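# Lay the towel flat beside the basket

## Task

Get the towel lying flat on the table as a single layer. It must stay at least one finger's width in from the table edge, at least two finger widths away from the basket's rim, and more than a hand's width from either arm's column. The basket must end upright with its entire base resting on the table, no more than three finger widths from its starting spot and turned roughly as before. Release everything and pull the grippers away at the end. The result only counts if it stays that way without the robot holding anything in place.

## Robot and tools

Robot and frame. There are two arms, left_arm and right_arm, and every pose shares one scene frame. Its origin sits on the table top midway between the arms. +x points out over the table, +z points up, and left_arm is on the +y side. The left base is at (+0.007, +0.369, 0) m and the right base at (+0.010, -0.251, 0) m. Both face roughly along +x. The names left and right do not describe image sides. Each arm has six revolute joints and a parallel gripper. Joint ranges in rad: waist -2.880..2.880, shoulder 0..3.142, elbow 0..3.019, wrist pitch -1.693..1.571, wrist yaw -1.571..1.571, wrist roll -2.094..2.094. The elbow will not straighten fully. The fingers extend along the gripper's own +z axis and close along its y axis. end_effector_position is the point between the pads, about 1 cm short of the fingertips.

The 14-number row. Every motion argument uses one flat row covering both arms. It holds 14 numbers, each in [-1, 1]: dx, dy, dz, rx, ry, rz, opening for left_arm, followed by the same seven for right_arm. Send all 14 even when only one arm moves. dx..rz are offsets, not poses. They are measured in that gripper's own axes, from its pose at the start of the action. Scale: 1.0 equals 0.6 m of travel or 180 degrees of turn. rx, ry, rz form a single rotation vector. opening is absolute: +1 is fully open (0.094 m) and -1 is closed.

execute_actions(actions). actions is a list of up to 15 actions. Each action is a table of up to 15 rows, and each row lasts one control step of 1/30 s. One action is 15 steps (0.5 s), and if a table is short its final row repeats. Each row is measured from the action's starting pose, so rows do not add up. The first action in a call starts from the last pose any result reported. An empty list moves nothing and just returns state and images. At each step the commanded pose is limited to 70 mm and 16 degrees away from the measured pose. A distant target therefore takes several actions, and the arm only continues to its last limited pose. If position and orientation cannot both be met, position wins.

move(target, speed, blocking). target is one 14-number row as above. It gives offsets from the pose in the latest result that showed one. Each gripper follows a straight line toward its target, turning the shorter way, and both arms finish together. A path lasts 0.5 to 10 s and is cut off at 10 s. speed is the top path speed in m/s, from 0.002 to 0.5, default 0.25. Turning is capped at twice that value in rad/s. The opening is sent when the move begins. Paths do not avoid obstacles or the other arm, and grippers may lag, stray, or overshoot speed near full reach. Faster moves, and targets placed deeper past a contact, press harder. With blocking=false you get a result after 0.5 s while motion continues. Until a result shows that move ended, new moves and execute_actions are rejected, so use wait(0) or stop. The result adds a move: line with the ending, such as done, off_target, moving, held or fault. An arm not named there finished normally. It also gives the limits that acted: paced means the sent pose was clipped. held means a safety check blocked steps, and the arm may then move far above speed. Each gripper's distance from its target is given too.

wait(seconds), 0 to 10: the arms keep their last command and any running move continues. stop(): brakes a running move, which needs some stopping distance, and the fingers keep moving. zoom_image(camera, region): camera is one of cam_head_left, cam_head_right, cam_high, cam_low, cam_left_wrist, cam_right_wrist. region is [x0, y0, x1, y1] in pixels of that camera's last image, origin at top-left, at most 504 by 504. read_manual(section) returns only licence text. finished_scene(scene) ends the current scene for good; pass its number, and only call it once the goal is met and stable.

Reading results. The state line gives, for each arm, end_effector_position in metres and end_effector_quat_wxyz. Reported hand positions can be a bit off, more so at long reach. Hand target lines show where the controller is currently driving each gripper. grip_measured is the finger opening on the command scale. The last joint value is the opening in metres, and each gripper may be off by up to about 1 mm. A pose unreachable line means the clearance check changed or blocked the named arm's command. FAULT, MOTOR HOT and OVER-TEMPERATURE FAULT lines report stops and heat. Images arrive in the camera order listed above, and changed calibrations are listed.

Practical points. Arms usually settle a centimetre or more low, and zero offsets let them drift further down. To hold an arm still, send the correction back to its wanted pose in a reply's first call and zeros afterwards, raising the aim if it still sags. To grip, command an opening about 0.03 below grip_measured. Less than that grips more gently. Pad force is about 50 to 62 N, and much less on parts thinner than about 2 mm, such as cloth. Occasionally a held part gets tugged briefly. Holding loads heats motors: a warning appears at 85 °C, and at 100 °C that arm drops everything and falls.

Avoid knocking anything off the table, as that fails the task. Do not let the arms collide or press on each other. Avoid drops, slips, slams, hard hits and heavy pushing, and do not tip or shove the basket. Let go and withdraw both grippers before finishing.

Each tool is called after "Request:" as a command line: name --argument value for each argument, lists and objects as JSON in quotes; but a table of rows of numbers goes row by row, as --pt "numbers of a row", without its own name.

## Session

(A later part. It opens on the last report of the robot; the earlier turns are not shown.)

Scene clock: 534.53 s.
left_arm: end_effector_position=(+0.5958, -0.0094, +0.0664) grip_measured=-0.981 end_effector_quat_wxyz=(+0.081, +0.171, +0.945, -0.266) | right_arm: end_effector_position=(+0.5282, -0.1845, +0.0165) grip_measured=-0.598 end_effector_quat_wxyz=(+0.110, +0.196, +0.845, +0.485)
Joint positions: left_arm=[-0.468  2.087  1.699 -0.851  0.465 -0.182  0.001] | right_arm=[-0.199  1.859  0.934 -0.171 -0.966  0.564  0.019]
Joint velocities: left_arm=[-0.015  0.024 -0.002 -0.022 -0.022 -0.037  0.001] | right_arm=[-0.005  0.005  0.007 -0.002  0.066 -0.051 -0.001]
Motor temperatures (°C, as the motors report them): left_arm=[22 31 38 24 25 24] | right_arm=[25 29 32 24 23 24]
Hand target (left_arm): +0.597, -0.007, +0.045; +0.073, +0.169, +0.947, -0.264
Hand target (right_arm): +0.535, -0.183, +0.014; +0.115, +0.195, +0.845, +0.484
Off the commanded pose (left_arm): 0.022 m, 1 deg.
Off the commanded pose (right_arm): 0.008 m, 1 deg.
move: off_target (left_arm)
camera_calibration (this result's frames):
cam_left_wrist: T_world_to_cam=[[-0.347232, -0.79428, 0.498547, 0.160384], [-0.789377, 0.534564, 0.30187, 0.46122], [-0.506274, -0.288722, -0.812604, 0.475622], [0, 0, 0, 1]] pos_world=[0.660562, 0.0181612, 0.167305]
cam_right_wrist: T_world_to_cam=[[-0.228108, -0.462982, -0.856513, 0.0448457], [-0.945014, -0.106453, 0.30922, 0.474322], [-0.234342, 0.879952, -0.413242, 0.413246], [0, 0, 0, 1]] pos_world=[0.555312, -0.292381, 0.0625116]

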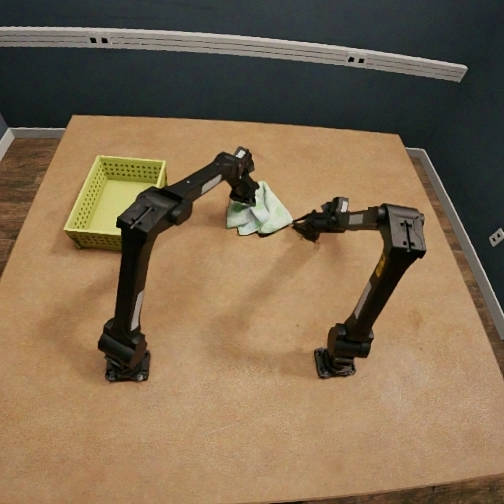

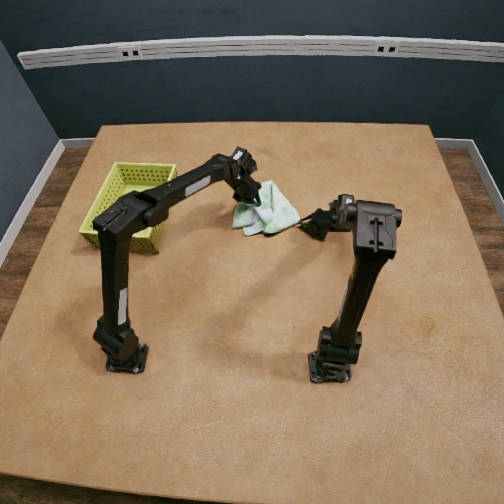

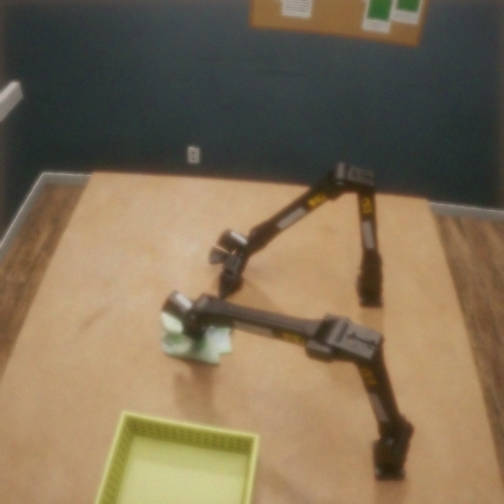

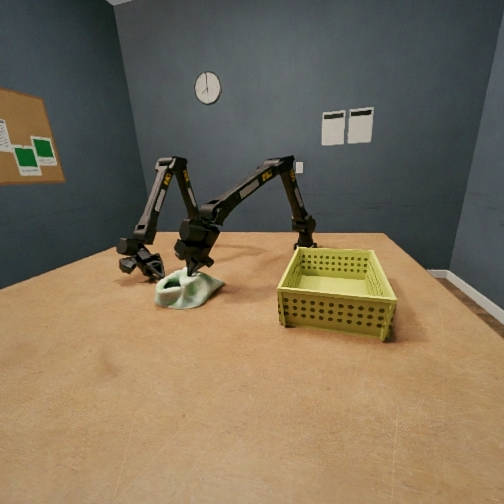

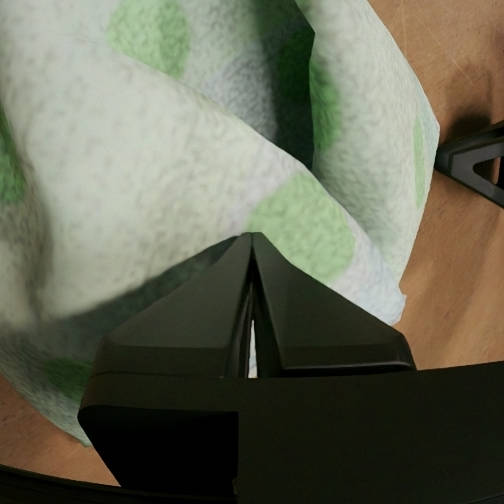

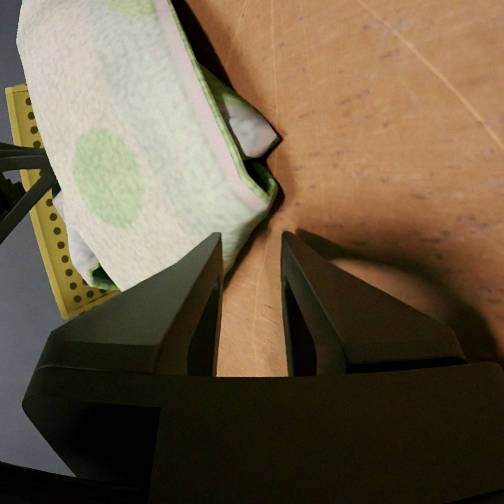

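Request:
move --target '[0.0,0.03,0.05,0,0,0,-1, -0.008,0.03,0.06,0,0,0,-0.6]' --speed 0.03

Request:
execute_actions --actions '[[[0,0,0,0,0,0,-1,0,0,0,0,0,0,-1]],[[0,0,0,0,0,0,-1,0,0,0,0,0,0,-1]]]'

Scene clock: 541.03 s.
left_arm: end_effector_position=(+0.6015, -0.0122, +0.0547) grip_measured=-0.981 end_effector_quat_wxyz=(+0.088, +0.172, +0.944, -0.268) | right_arm: end_effector_position=(+0.5331, -0.1532, +0.0100) grip_measured=-0.598 end_effector_quat_wxyz=(+0.097, +0.204, +0.846, +0.482)
Joint positions: left_arm=[-0.468  2.108  1.699 -0.814  0.465 -0.182  0.001] | right_arm=[-0.13   1.875  0.934 -0.101 -0.931  0.667  0.019]
Joint velocities: left_arm=[-0.005  0.005 -0.002 -0.002 -0.022 -0.037  0.   ] | right_arm=[ 0.005 -0.005 -0.007 -0.002 -0.081  0.081 -0.   ]
Motor temperatures (°C, as the motors report them): left_arm=[22 31 37 24 25 24] | right_arm=[25 29 32 24 23 24]
Hand target (left_arm): +0.603, -0.011, +0.033; +0.081, +0.171, +0.945, -0.266
Hand target (right_arm): +0.550, -0.151, +0.014; +0.110, +0.196, +0.846, +0.484
Off the commanded pose (left_arm): 0.022 m, 1 deg.
Off the commanded pose (right_arm): 0.018 m, 2 deg.
move: off_target (left_arm, right_arm)
camera_calibration (this result's frames):
cam_left_wrist: T_world_to_cam=[[-0.35405, -0.790895, 0.499134, 0.170053], [-0.793404, 0.536563, 0.287419, 0.474003], [-0.495135, -0.294254, -0.817469, 0.461691], [0, 0, 0, 1]] pos_world=[0.664883, 0.0160159, 0.156301]
cam_right_wrist: T_world_to_cam=[[-0.254162, -0.461721, -0.849833, 0.0689036], [-0.935214, -0.10665, 0.337641, 0.47873], [-0.24653, 0.88059, -0.404702, 0.390727], [0, 0, 0, 1]] pos_world=[0.561554, -0.261199, 0.0550454]

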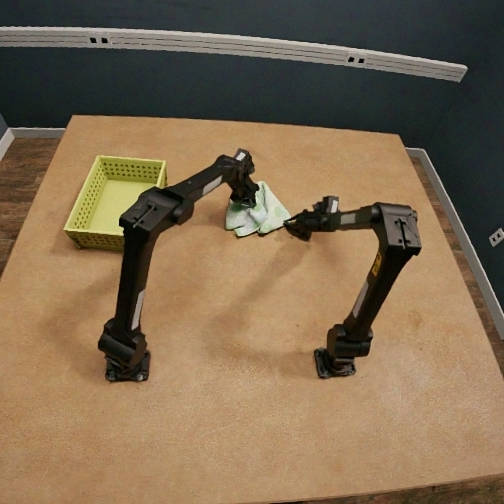

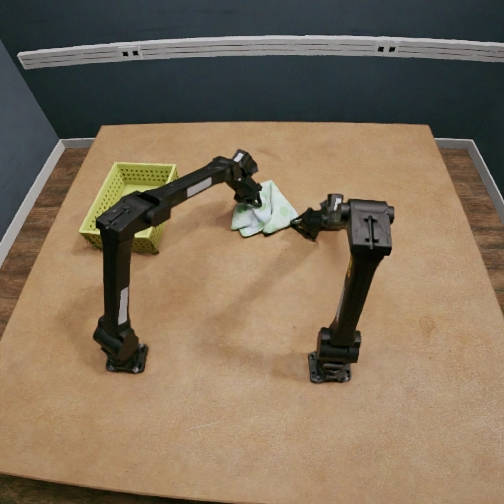

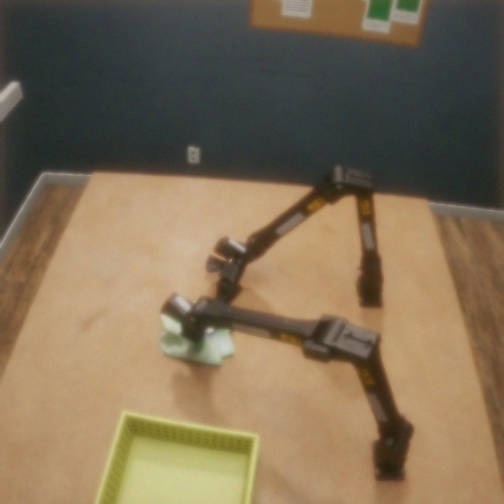

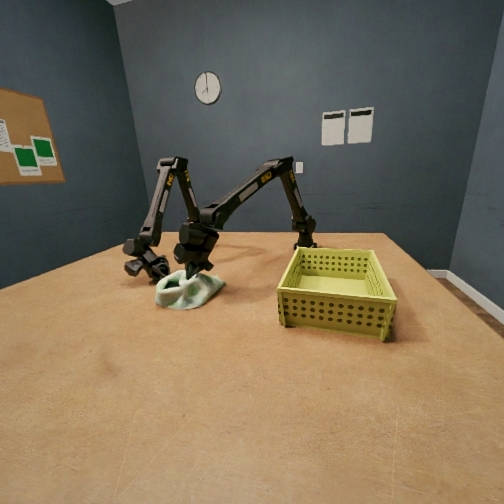

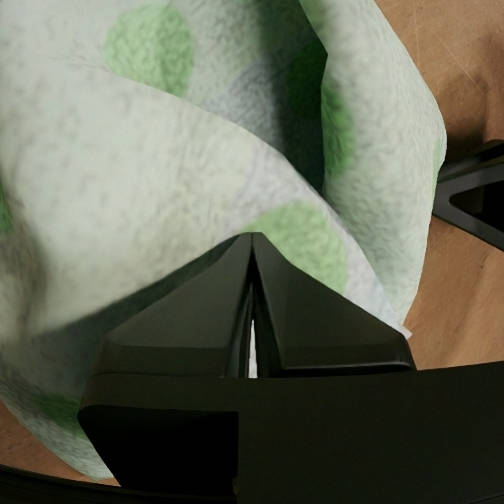

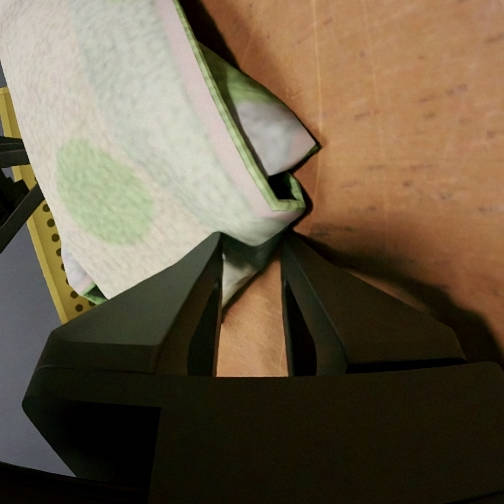

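Scene clock: 542.03 s.
left_arm: end_effector_position=(+0.6015, -0.0122, +0.0547) grip_measured=-0.981 end_effector_quat_wxyz=(+0.088, +0.172, +0.944, -0.268) | right_arm: end_effector_position=(+0.5331, -0.1532, +0.0100) grip_measured=-0.973 end_effector_quat_wxyz=(+0.097, +0.204, +0.846, +0.482)
Joint positions: left_arm=[-0.468  2.108  1.699 -0.814  0.465 -0.182  0.001] | right_arm=[-0.13   1.875  0.934 -0.101 -0.931  0.667  0.001]
Joint velocities: left_arm=[ 0.015  0.015 -0.002  0.002  0.037  0.051  0.001] | right_arm=[-0.005  0.005  0.007 -0.007 -0.007  0.066  0.   ]
Motor temperatures (°C, as the motors report them): left_arm=[22 31 37 24 25 24] | right_arm=[25 29 32 24 23 24]
Hand target (left_arm): +0.602, -0.012, +0.055; +0.088, +0.172, +0.944, -0.268
Hand target (right_arm): +0.533, -0.153, +0.010; +0.097, +0.204, +0.846, +0.482
Off the commanded pose (left_arm): 0.000 m, 0 deg.
Off the commanded pose (right_arm): 0.000 m, 0 deg.
camera_calibration (this result's frames):
cam_left_wrist: T_world_to_cam=[[-0.35405, -0.790895, 0.499134, 0.170053], [-0.793404, 0.536563, 0.287419, 0.474003], [-0.495135, -0.294254, -0.817469, 0.461691], [0, 0, 0, 1]] pos_world=[0.664883, 0.0160159, 0.156301]
cam_right_wrist: T_world_to_cam=[[-0.254162, -0.461721, -0.849833, 0.0689036], [-0.935214, -0.10665, 0.337641, 0.47873], [-0.24653, 0.88059, -0.404702, 0.390727], [0, 0, 0, 1]] pos_world=[0.561554, -0.261199, 0.0550454]

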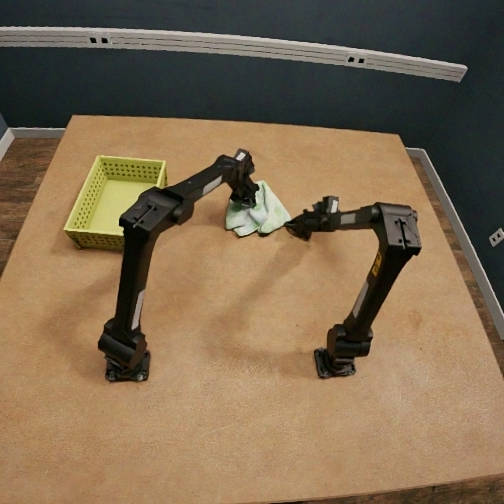

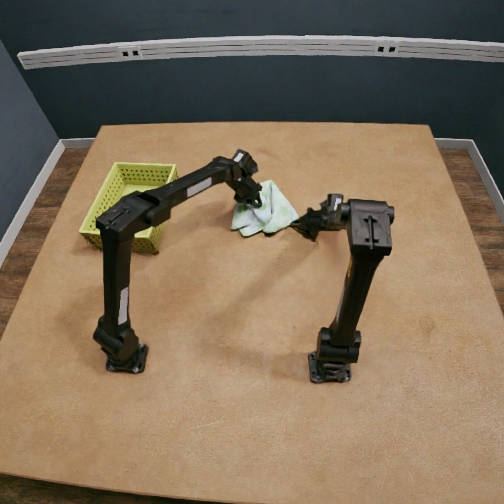

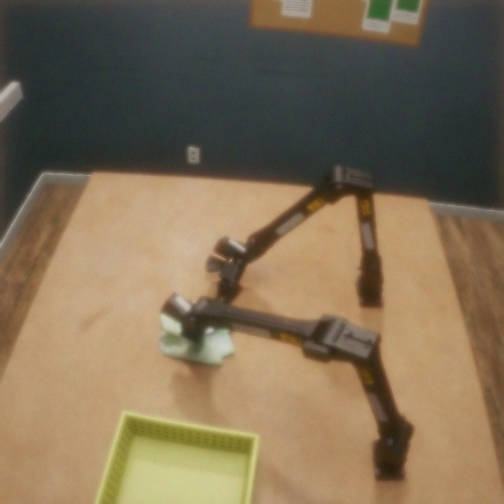

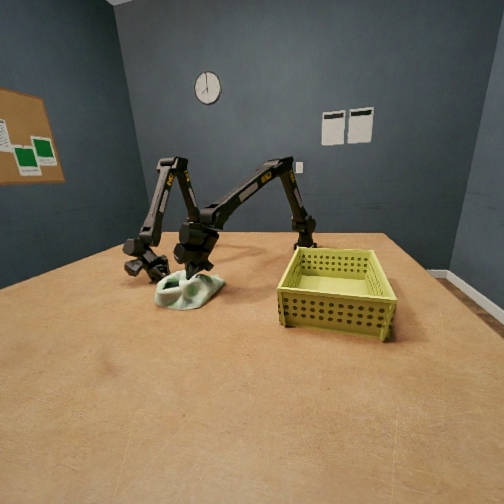

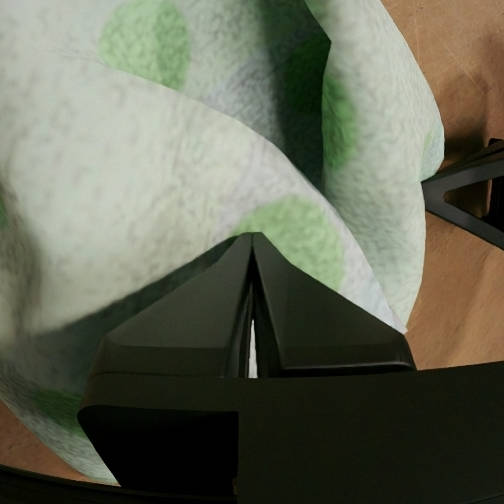

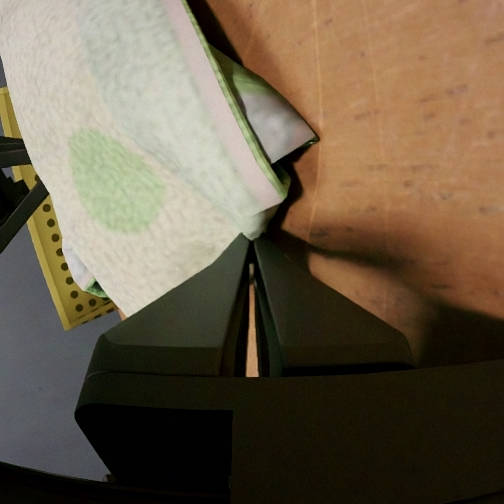

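Request:
move --target '[-0.01,0.067,-0.53,0,0,0,-1, 0,0,0,0,0,0,-1]' --speed 0.25

Request:
move --target '[0,0,0,0,0,0,-1, 0.017,0.64,-0.39,0,0,0,-1]' --speed 0.1

Scene clock: 548.00 s.
left_arm: end_effector_position=(+0.5959, +0.1917, +0.2951) grip_measured=-0.981 end_effector_quat_wxyz=(+0.080, +0.162, +0.946, -0.268) | right_arm: end_effector_position=(+0.5331, -0.1532, +0.0100) grip_measured=-0.973 end_effector_quat_wxyz=(+0.097, +0.204, +0.846, +0.482)
Joint positions: left_arm=[-0.154  1.85   1.948 -1.503  0.545  0.145  0.001] | right_arm=[-0.13   1.875  0.934 -0.101 -0.931  0.667  0.001]
Joint velocities: left_arm=[-0.015 -0.005 -0.007  0.002  0.022 -0.022  0.001] | right_arm=[-0.005 -0.015  0.007 -0.007 -0.066  0.022  0.   ]
Motor temperatures (°C, as the motors report them): left_arm=[22 31 37 24 25 24] | right_arm=[25 29 31 24 23 24]
Hand target (left_arm): +0.602, +0.190, +0.303; +0.087, +0.172, +0.944, -0.269
Hand target (right_arm): +0.533, -0.153, +0.010; +0.097, +0.204, +0.846, +0.482
Off the commanded pose (left_arm): 0.010 m, 2 deg.
Off the commanded pose (right_arm): 0.000 m, 0 deg.
move: done
camera_calibration (this result's frames):
cam_left_wrist: T_world_to_cam=[[-0.330075, -0.797838, 0.504485, 0.194828], [-0.795854, 0.522603, 0.305781, 0.289701], [-0.507609, -0.300566, -0.807461, 0.721087], [0, 0, 0, 1]] pos_world=[0.660898, 0.220776, 0.395377]
cam_right_wrist: T_world_to_cam=[[-0.254162, -0.461721, -0.849833, 0.0689036], [-0.935214, -0.10665, 0.337641, 0.47873], [-0.24653, 0.88059, -0.404702, 0.390727], [0, 0, 0, 1]] pos_world=[0.561554, -0.261199, 0.0550454]

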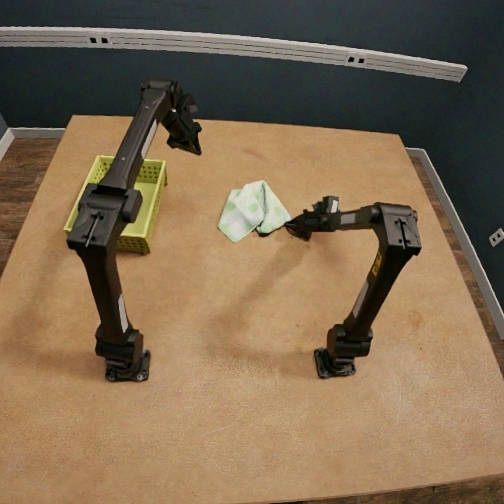

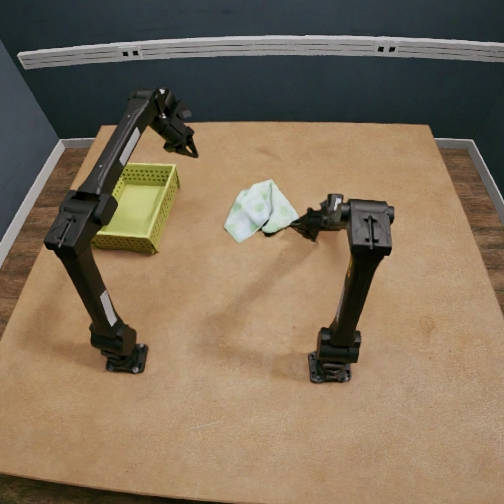

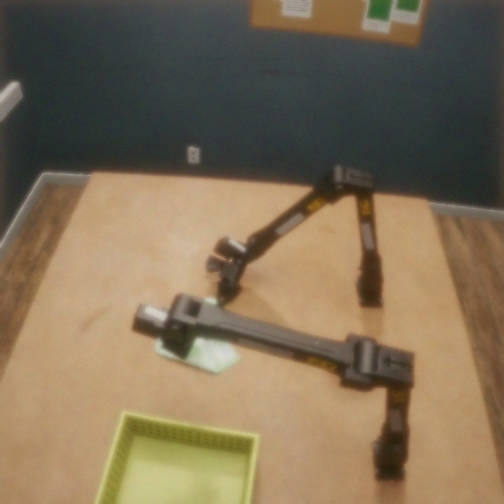

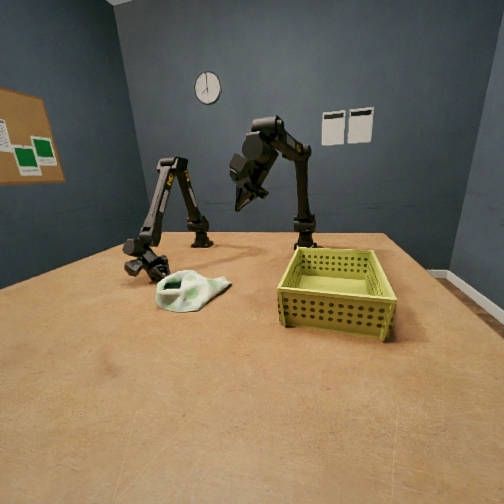

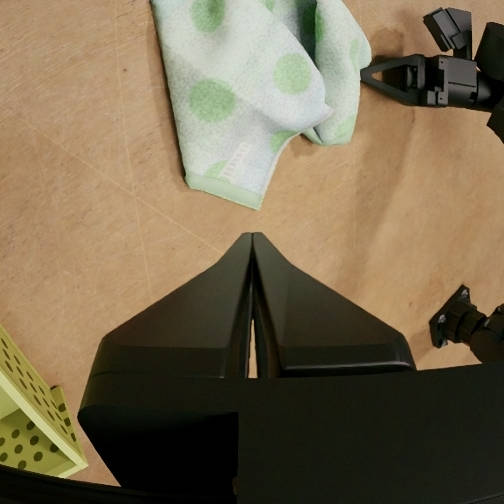

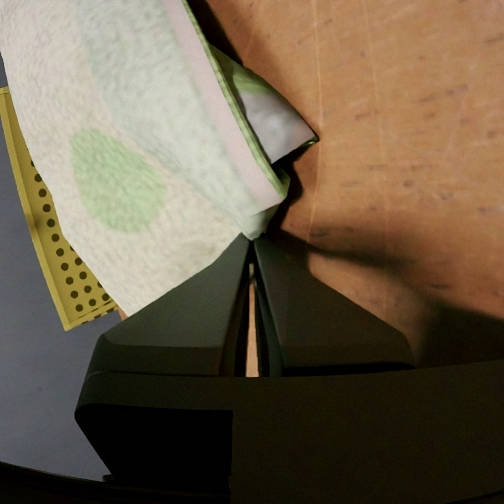

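Scene clock: 552.90 s.
left_arm: end_effector_position=(+0.5959, +0.1917, +0.2951) grip_measured=-0.981 end_effector_quat_wxyz=(+0.080, +0.162, +0.946, -0.268) | right_arm: end_effector_position=(+0.5229, -0.1567, +0.4415) grip_measured=-0.974 end_effector_quat_wxyz=(+0.084, +0.212, +0.848, +0.479)
Joint positions: left_arm=[-0.154  1.85   1.948 -1.503  0.545  0.146  0.001] | right_arm=[-0.139  1.461  1.68  -1.304 -0.933  0.655  0.001]
Joint velocities: left_arm=[-0.005  0.005 -0.002  0.007  0.022  0.051 -0.001] | right_arm=[ 0.005  0.024 -0.007 -0.017  0.007 -0.022 -0.   ]
Motor temperatures (°C, as the motors report them): left_arm=[22 31 37 24 25 24] | right_arm=[25 29 33 24 23 24]
Hand target (left_arm): +0.596, +0.192, +0.295; +0.080, +0.162, +0.946, -0.268
Hand target (right_arm): +0.529, -0.160, +0.458; +0.098, +0.204, +0.846, +0.483
Off the commanded pose (left_arm): 0.000 m, 0 deg.
Off the commanded pose (right_arm): 0.022 m, 2 deg.
move: off_target (right_arm)
camera_calibration (this result's frames):
cam_left_wrist: T_world_to_cam=[[-0.330434, -0.797744, 0.504398, 0.195049], [-0.795748, 0.522852, 0.305632, 0.289634], [-0.507542, -0.300383, -0.807571, 0.721044], [0, 0, 0, 1]] pos_world=[0.660887, 0.220752, 0.39539]
cam_right_wrist: T_world_to_cam=[[-0.28275, -0.460537, -0.841403, 0.442771], [-0.923785, -0.105394, 0.368121, 0.303926], [-0.258212, 0.881361, -0.395637, 0.568094], [0, 0, 0, 1]] pos_world=[0.552645, -0.264752, 0.485426]

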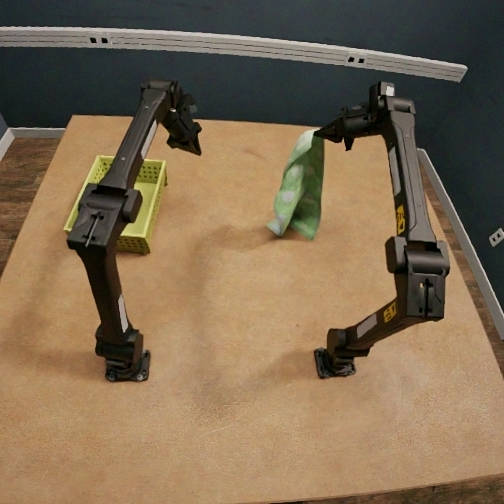

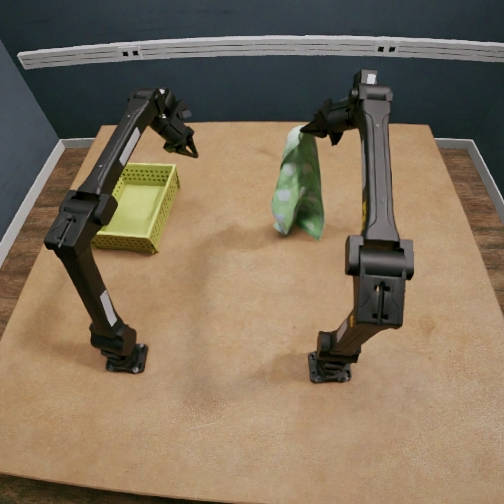

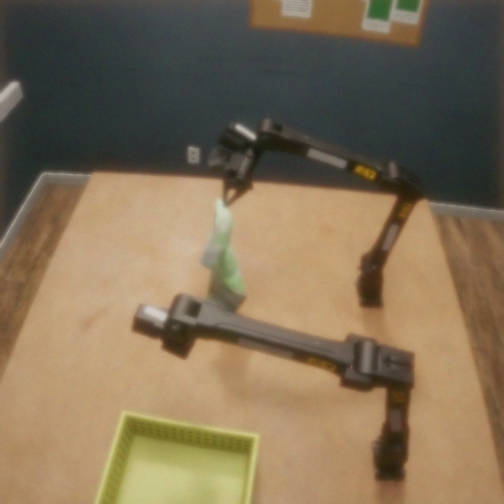

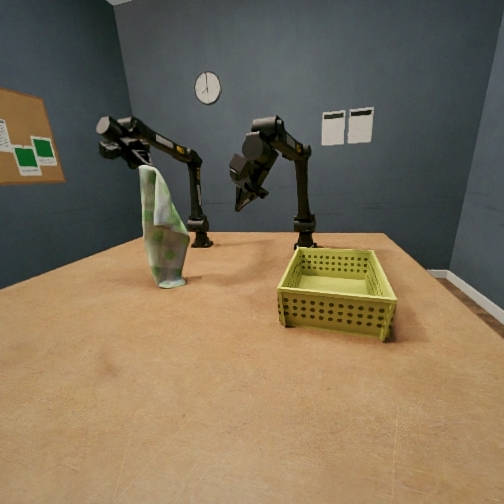

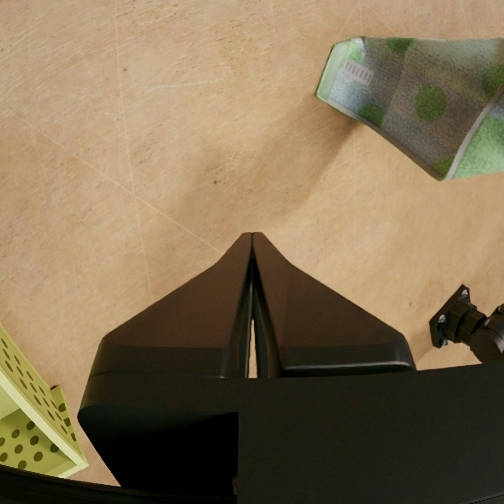

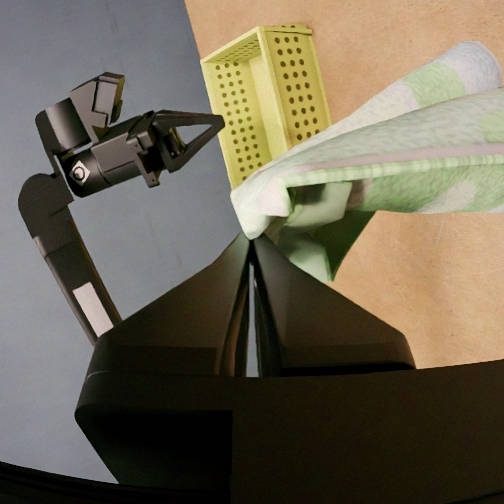

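Request:
move --target '[0,0,0,0,0,0,-1, 0.0,0.19,-0.1,0,0,0,-1]' --speed 0.1

Request:
zoom_image --camera "cam_low" --region '[90, 110, 270, 300]'

Request:
zoom_image --camera "cam_head_left" --region '[220, 90, 400, 260]'

Scene clock: 561.37 s.
left_arm: end_effector_position=(+0.5959, +0.1917, +0.2951) grip_measured=-0.981 end_effector_quat_wxyz=(+0.080, +0.162, +0.946, -0.268) | right_arm: end_effector_position=(+0.5311, -0.1561, +0.5595) grip_measured=-0.974 end_effector_quat_wxyz=(+0.077, +0.219, +0.846, +0.479)
Joint positions: left_arm=[-0.154  1.85   1.948 -1.503  0.545  0.146  0.001] | right_arm=[-0.136  1.63   2.217 -1.678 -0.932  0.671  0.001]
Joint velocities: left_arm=[ 0.015 -0.005 -0.012  0.022 -0.022  0.007  0.   ] | right_arm=[-0.005 -0.005 -0.002 -0.027  0.037 -0.022  0.001]
Motor temperatures (°C, as the motors report them): left_arm=[22 31 37 24 25 24] | right_arm=[25 29 35 24 23 24]
Hand target (left_arm): +0.596, +0.192, +0.295; +0.080, +0.162, +0.946, -0.268
Hand target (right_arm): +0.532, -0.153, +0.570; +0.084, +0.213, +0.847, +0.480
Off the commanded pose (left_arm): 0.000 m, 0 deg.
Off the commanded pose (right_arm): 0.011 m, 1 deg.
move: off_target (right_arm)
camera_calibration (this result's frames):
cam_left_wrist: T_world_to_cam=[[-0.330434, -0.797744, 0.504398, 0.195049], [-0.795748, 0.522852, 0.305632, 0.289634], [-0.507542, -0.300383, -0.807571, 0.721044], [0, 0, 0, 1]] pos_world=[0.660887, 0.220752, 0.39539]
cam_right_wrist: T_world_to_cam=[[-0.301175, -0.454276, -0.838408, 0.553756], [-0.917423, -0.101742, 0.384686, 0.256031], [-0.260055, 0.885032, -0.386121, 0.612602], [0, 0, 0, 1]] pos_world=[0.560976, -0.264565, 0.60232]

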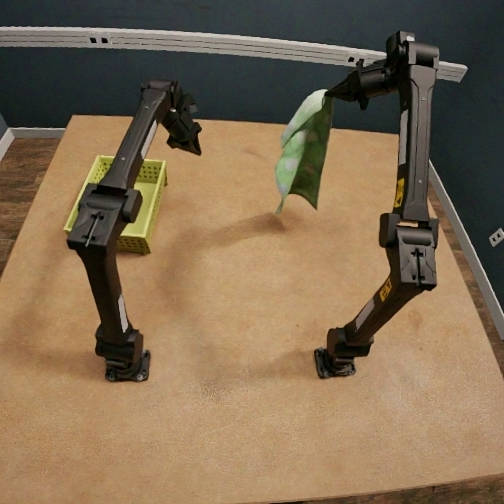

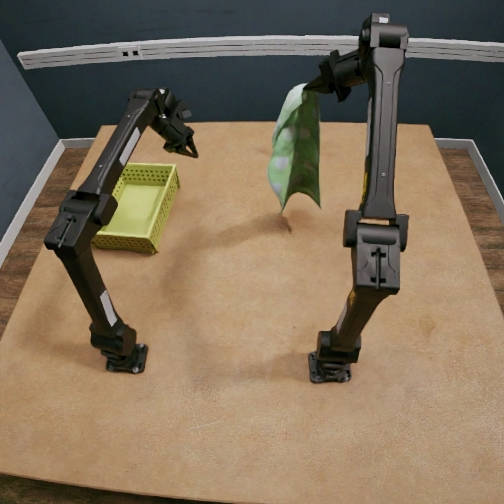

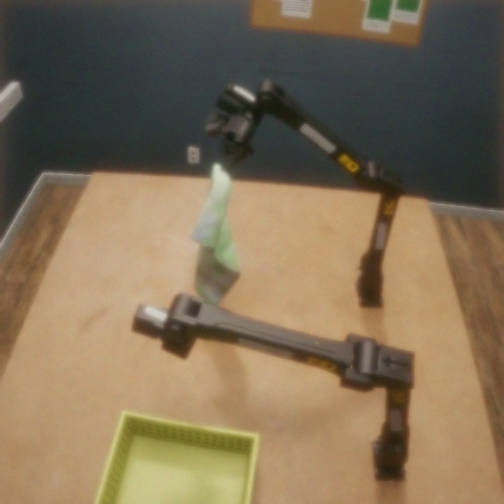

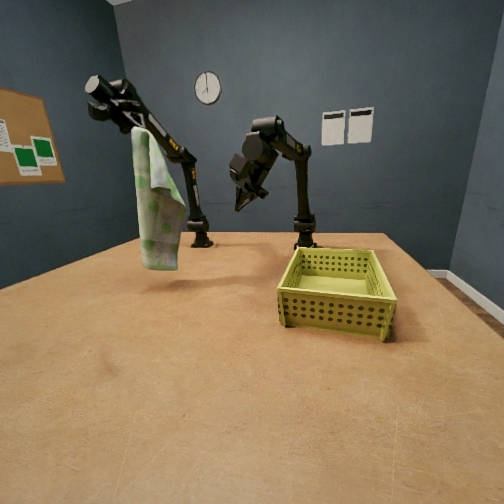

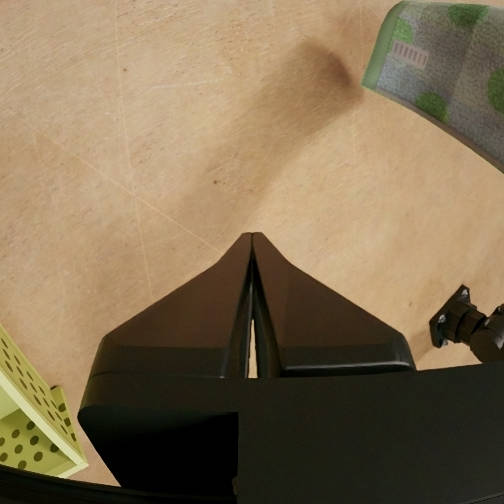

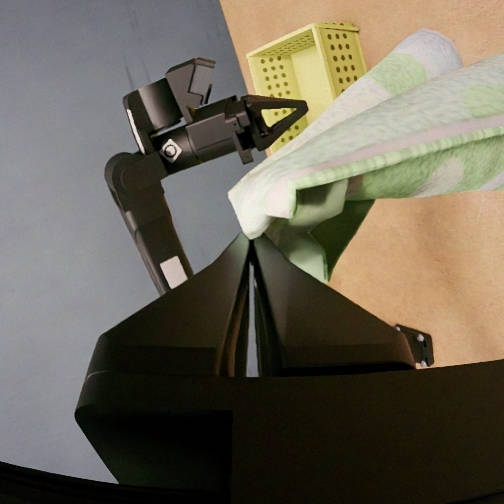

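Region (90, 110, 270, 300) of cam_low's 504x504 image, scaled by 2.653, with more detail than that image has; it fills the left 477 columns of this view, and the rest is white.

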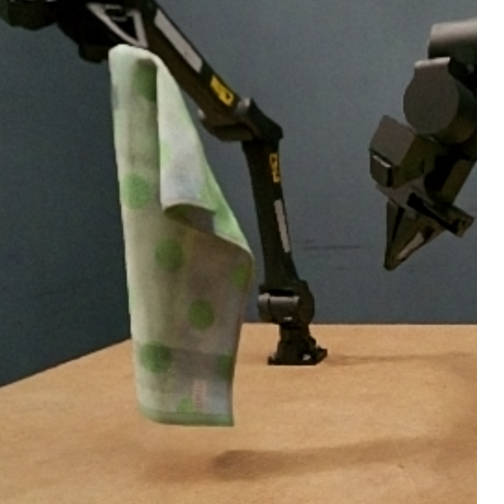

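Region (220, 90, 400, 260) of cam_head_left's 504x504 image, scaled by 2.800, with more detail than that image has.

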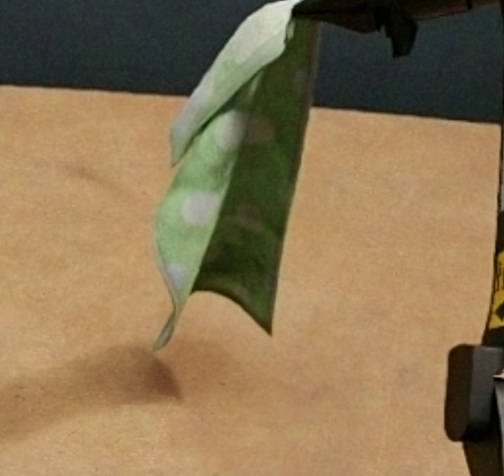

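Request:
move --target '[0,0,0,0,0,0,-1, -0.2,0.02,0.1,0,0,0,-1]' --speed 0.08

Scene clock: 592.10 s.
left_arm: end_effector_position=(+0.5959, +0.1917, +0.2951) grip_measured=-0.981 end_effector_quat_wxyz=(+0.080, +0.162, +0.946, -0.268) | right_arm: end_effector_position=(+0.6677, -0.1616, +0.5133) grip_measured=-0.974 end_effector_quat_wxyz=(+0.079, +0.233, +0.840, +0.484)
Joint positions: left_arm=[-0.154  1.85   1.948 -1.503  0.545  0.146  0.001] | right_arm=[-0.127  2.051  2.702 -1.697 -0.928  0.736  0.001]
Joint velocities: left_arm=[ 0.005  0.005 -0.007 -0.012  0.022  0.022  0.   ] | right_arm=[-0.005 -0.005  0.027  0.007 -0.11  -0.037 -0.001]
Motor temperatures (°C, as the motors report them): left_arm=[22 31 37 24 25 24] | right_arm=[25 29 37 24 23 24]
Hand target (left_arm): +0.596, +0.192, +0.295; +0.080, +0.162, +0.946, -0.268
Hand target (right_arm): +0.662, -0.157, +0.530; +0.091, +0.225, +0.839, +0.487
Off the commanded pose (left_arm): 0.000 m, 0 deg.
Off the commanded pose (right_arm): 0.016 m, 2 deg.
joint sent to its limit (right arm) — the command would take joint 4 (wrist pitch) past its lower limit, so that joint was sent only as far as its limit.
move: off_target (right_arm)
camera_calibration (this result's frames):
cam_left_wrist: T_world_to_cam=[[-0.330434, -0.797744, 0.504398, 0.195049], [-0.795748, 0.522852, 0.305632, 0.289634], [-0.507542, -0.300383, -0.807571, 0.721044], [0, 0, 0, 1]] pos_world=[0.660887, 0.220752, 0.39539]
cam_right_wrist: T_world_to_cam=[[-0.318072, -0.432474, -0.84368, 0.571127], [-0.917505, -0.0837118, 0.388816, 0.39936], [-0.238779, 0.897752, -0.370171, 0.614856], [0, 0, 0, 1]] pos_world=[0.694889, -0.271559, 0.554173]

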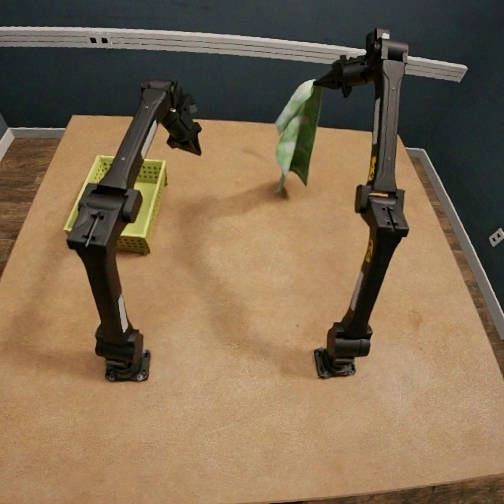

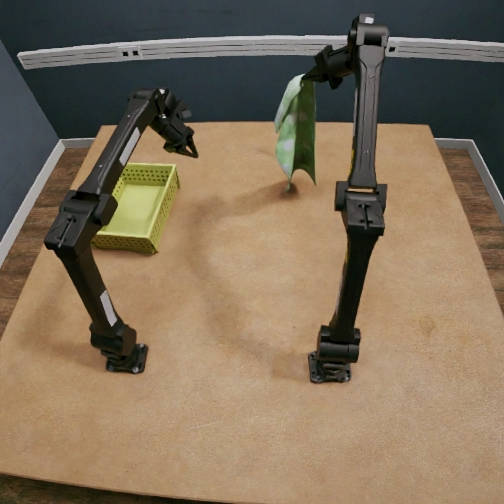

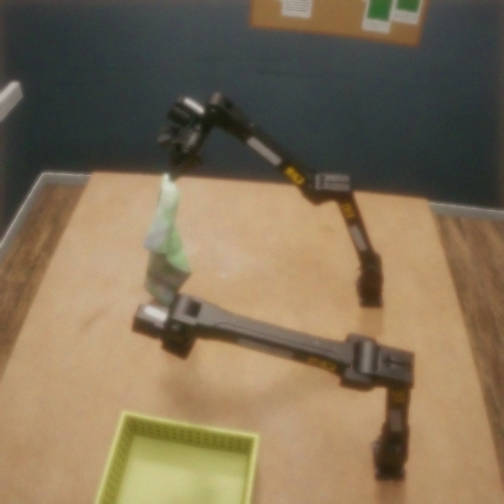

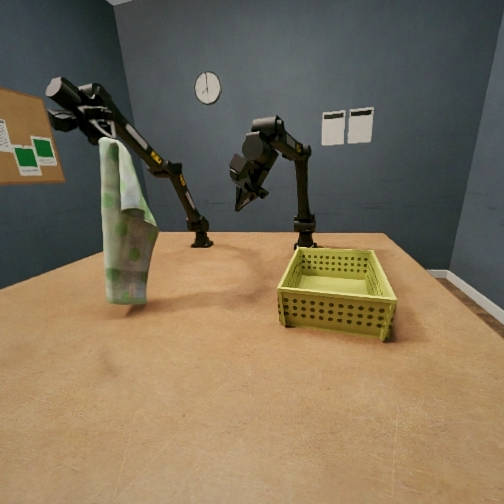

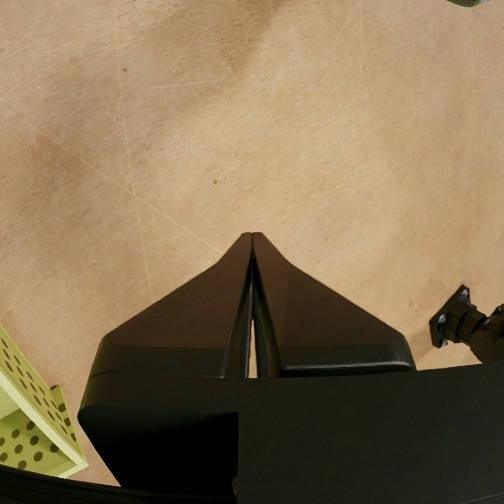

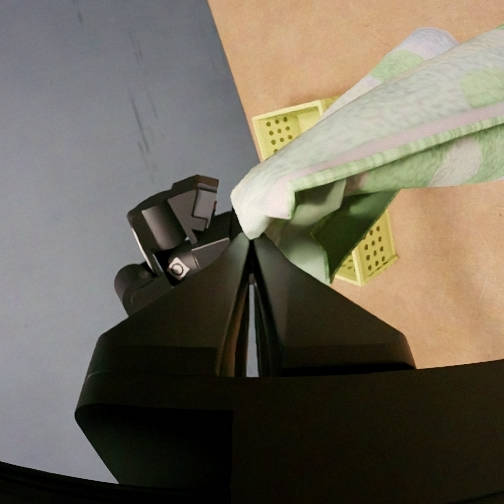

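Request:
move --target '[0,0,0,0,0,0,-1, 0.563,-0.84,0.158,0,0,0,-1]' --speed 0.1

Scene clock: 601.00 s.
left_arm: end_effector_position=(+0.5959, +0.1917, +0.2951) grip_measured=-0.981 end_effector_quat_wxyz=(+0.080, +0.162, +0.946, -0.268) | right_arm: end_effector_position=(+0.2451, -0.1388, +0.0539) grip_measured=-0.974 end_effector_quat_wxyz=(+0.062, +0.242, +0.840, +0.481)
Joint positions: left_arm=[-0.154  1.85   1.948 -1.503  0.545  0.146  0.001] | right_arm=[-0.171  1.032  0.216 -0.323 -0.948  0.669  0.001]
Joint velocities: left_arm=[ 0.015 -0.005  0.002  0.007 -0.007  0.051 -0.   ] | right_arm=[ 0.005  0.015  0.002 -0.007 -0.051 -0.037  0.   ]
Motor temperatures (°C, as the motors report them): left_arm=[22 31 37 24 25 24] | right_arm=[25 29 36 24 23 24]
Hand target (left_arm): +0.596, +0.192, +0.295; +0.080, +0.162, +0.946, -0.268
Hand target (right_arm): +0.251, -0.141, +0.059; +0.078, +0.233, +0.839, +0.485
Off the commanded pose (left_arm): 0.000 m, 0 deg.
Off the commanded pose (right_arm): 0.014 m, 2 deg.
move: off_target (right_arm)
camera_calibration (this result's frames):
cam_left_wrist: T_world_to_cam=[[-0.330434, -0.797744, 0.504398, 0.195049], [-0.795748, 0.522852, 0.305632, 0.289634], [-0.507542, -0.300383, -0.807571, 0.721044], [0, 0, 0, 1]] pos_world=[0.660887, 0.220752, 0.39539]
cam_right_wrist: T_world_to_cam=[[-0.350489, -0.430206, -0.831913, 0.0666627], [-0.901744, -0.0849517, 0.42384, 0.186236], [-0.253011, 0.898724, -0.358161, 0.3264], [0, 0, 0, 1]] pos_world=[0.273885, -0.248844, 0.0934274]

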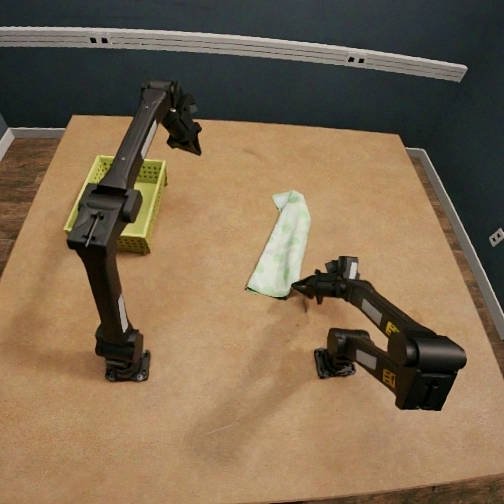

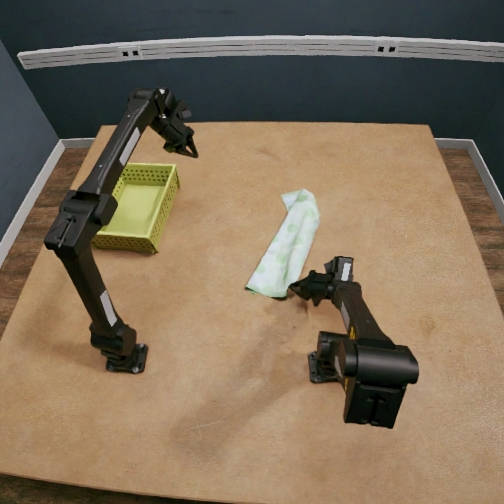

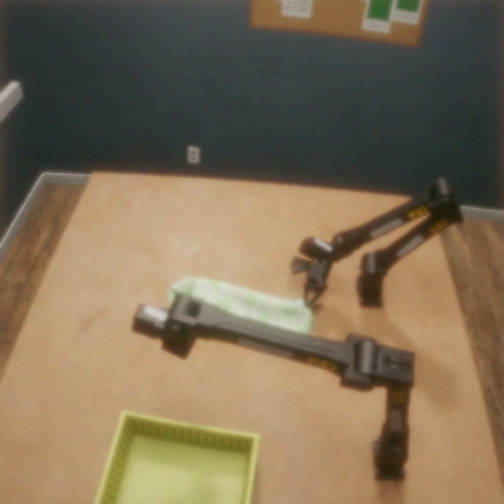

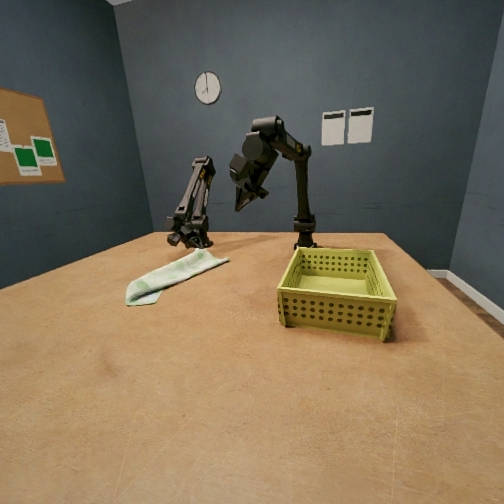

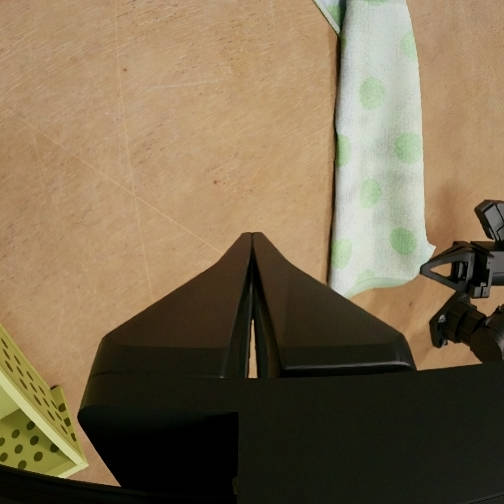

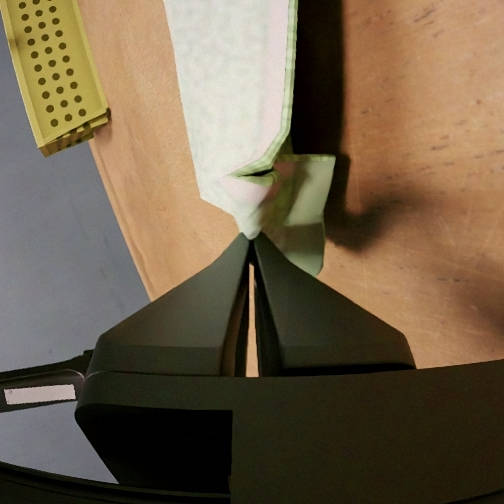

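Request:
zoom_image --camera "cam_head_left" --region '[220, 170, 360, 320]'

Request:
zoom_image --camera "cam_low" --region '[100, 220, 260, 330]'

Request:
zoom_image --camera "cam_left_wrist" --region '[280, 0, 504, 330]'

Region (220, 170, 360, 320) of cam_head_left's 504x504 image, scaled by 3.360, with more detail than that image has; it fills the left 470 columns of this view, and the rest is white.

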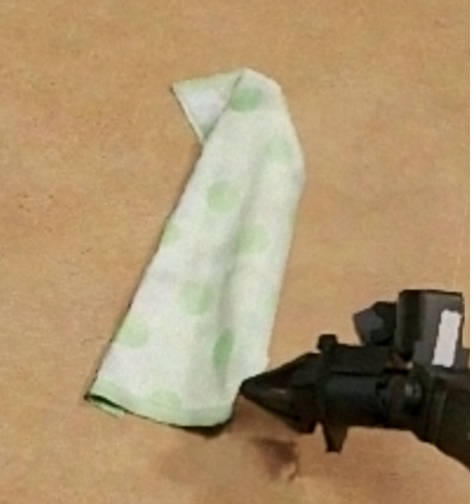

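Region (100, 220, 260, 330) of cam_low's 504x504 image, scaled by 3.150, with more detail than that image has; it fills the top 346 rows of this view, and the rest is white.

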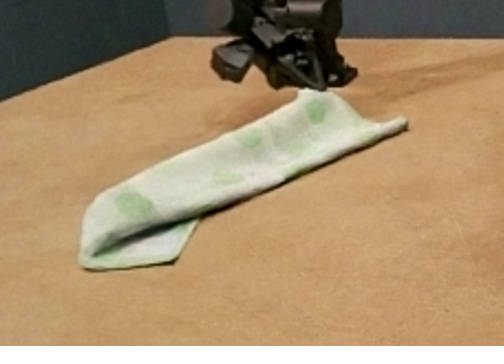

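Region (280, 0, 504, 330) of cam_left_wrist's 504x504 image, scaled by 1.527, with more detail than that image has; it fills the left 342 columns of this view, and the rest is white.

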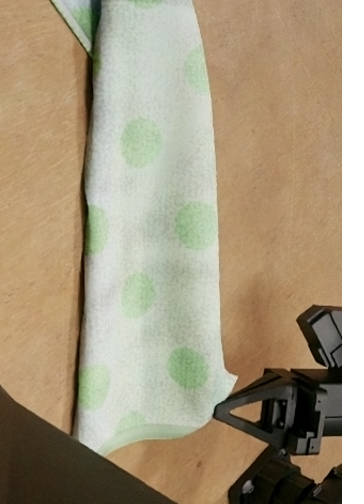

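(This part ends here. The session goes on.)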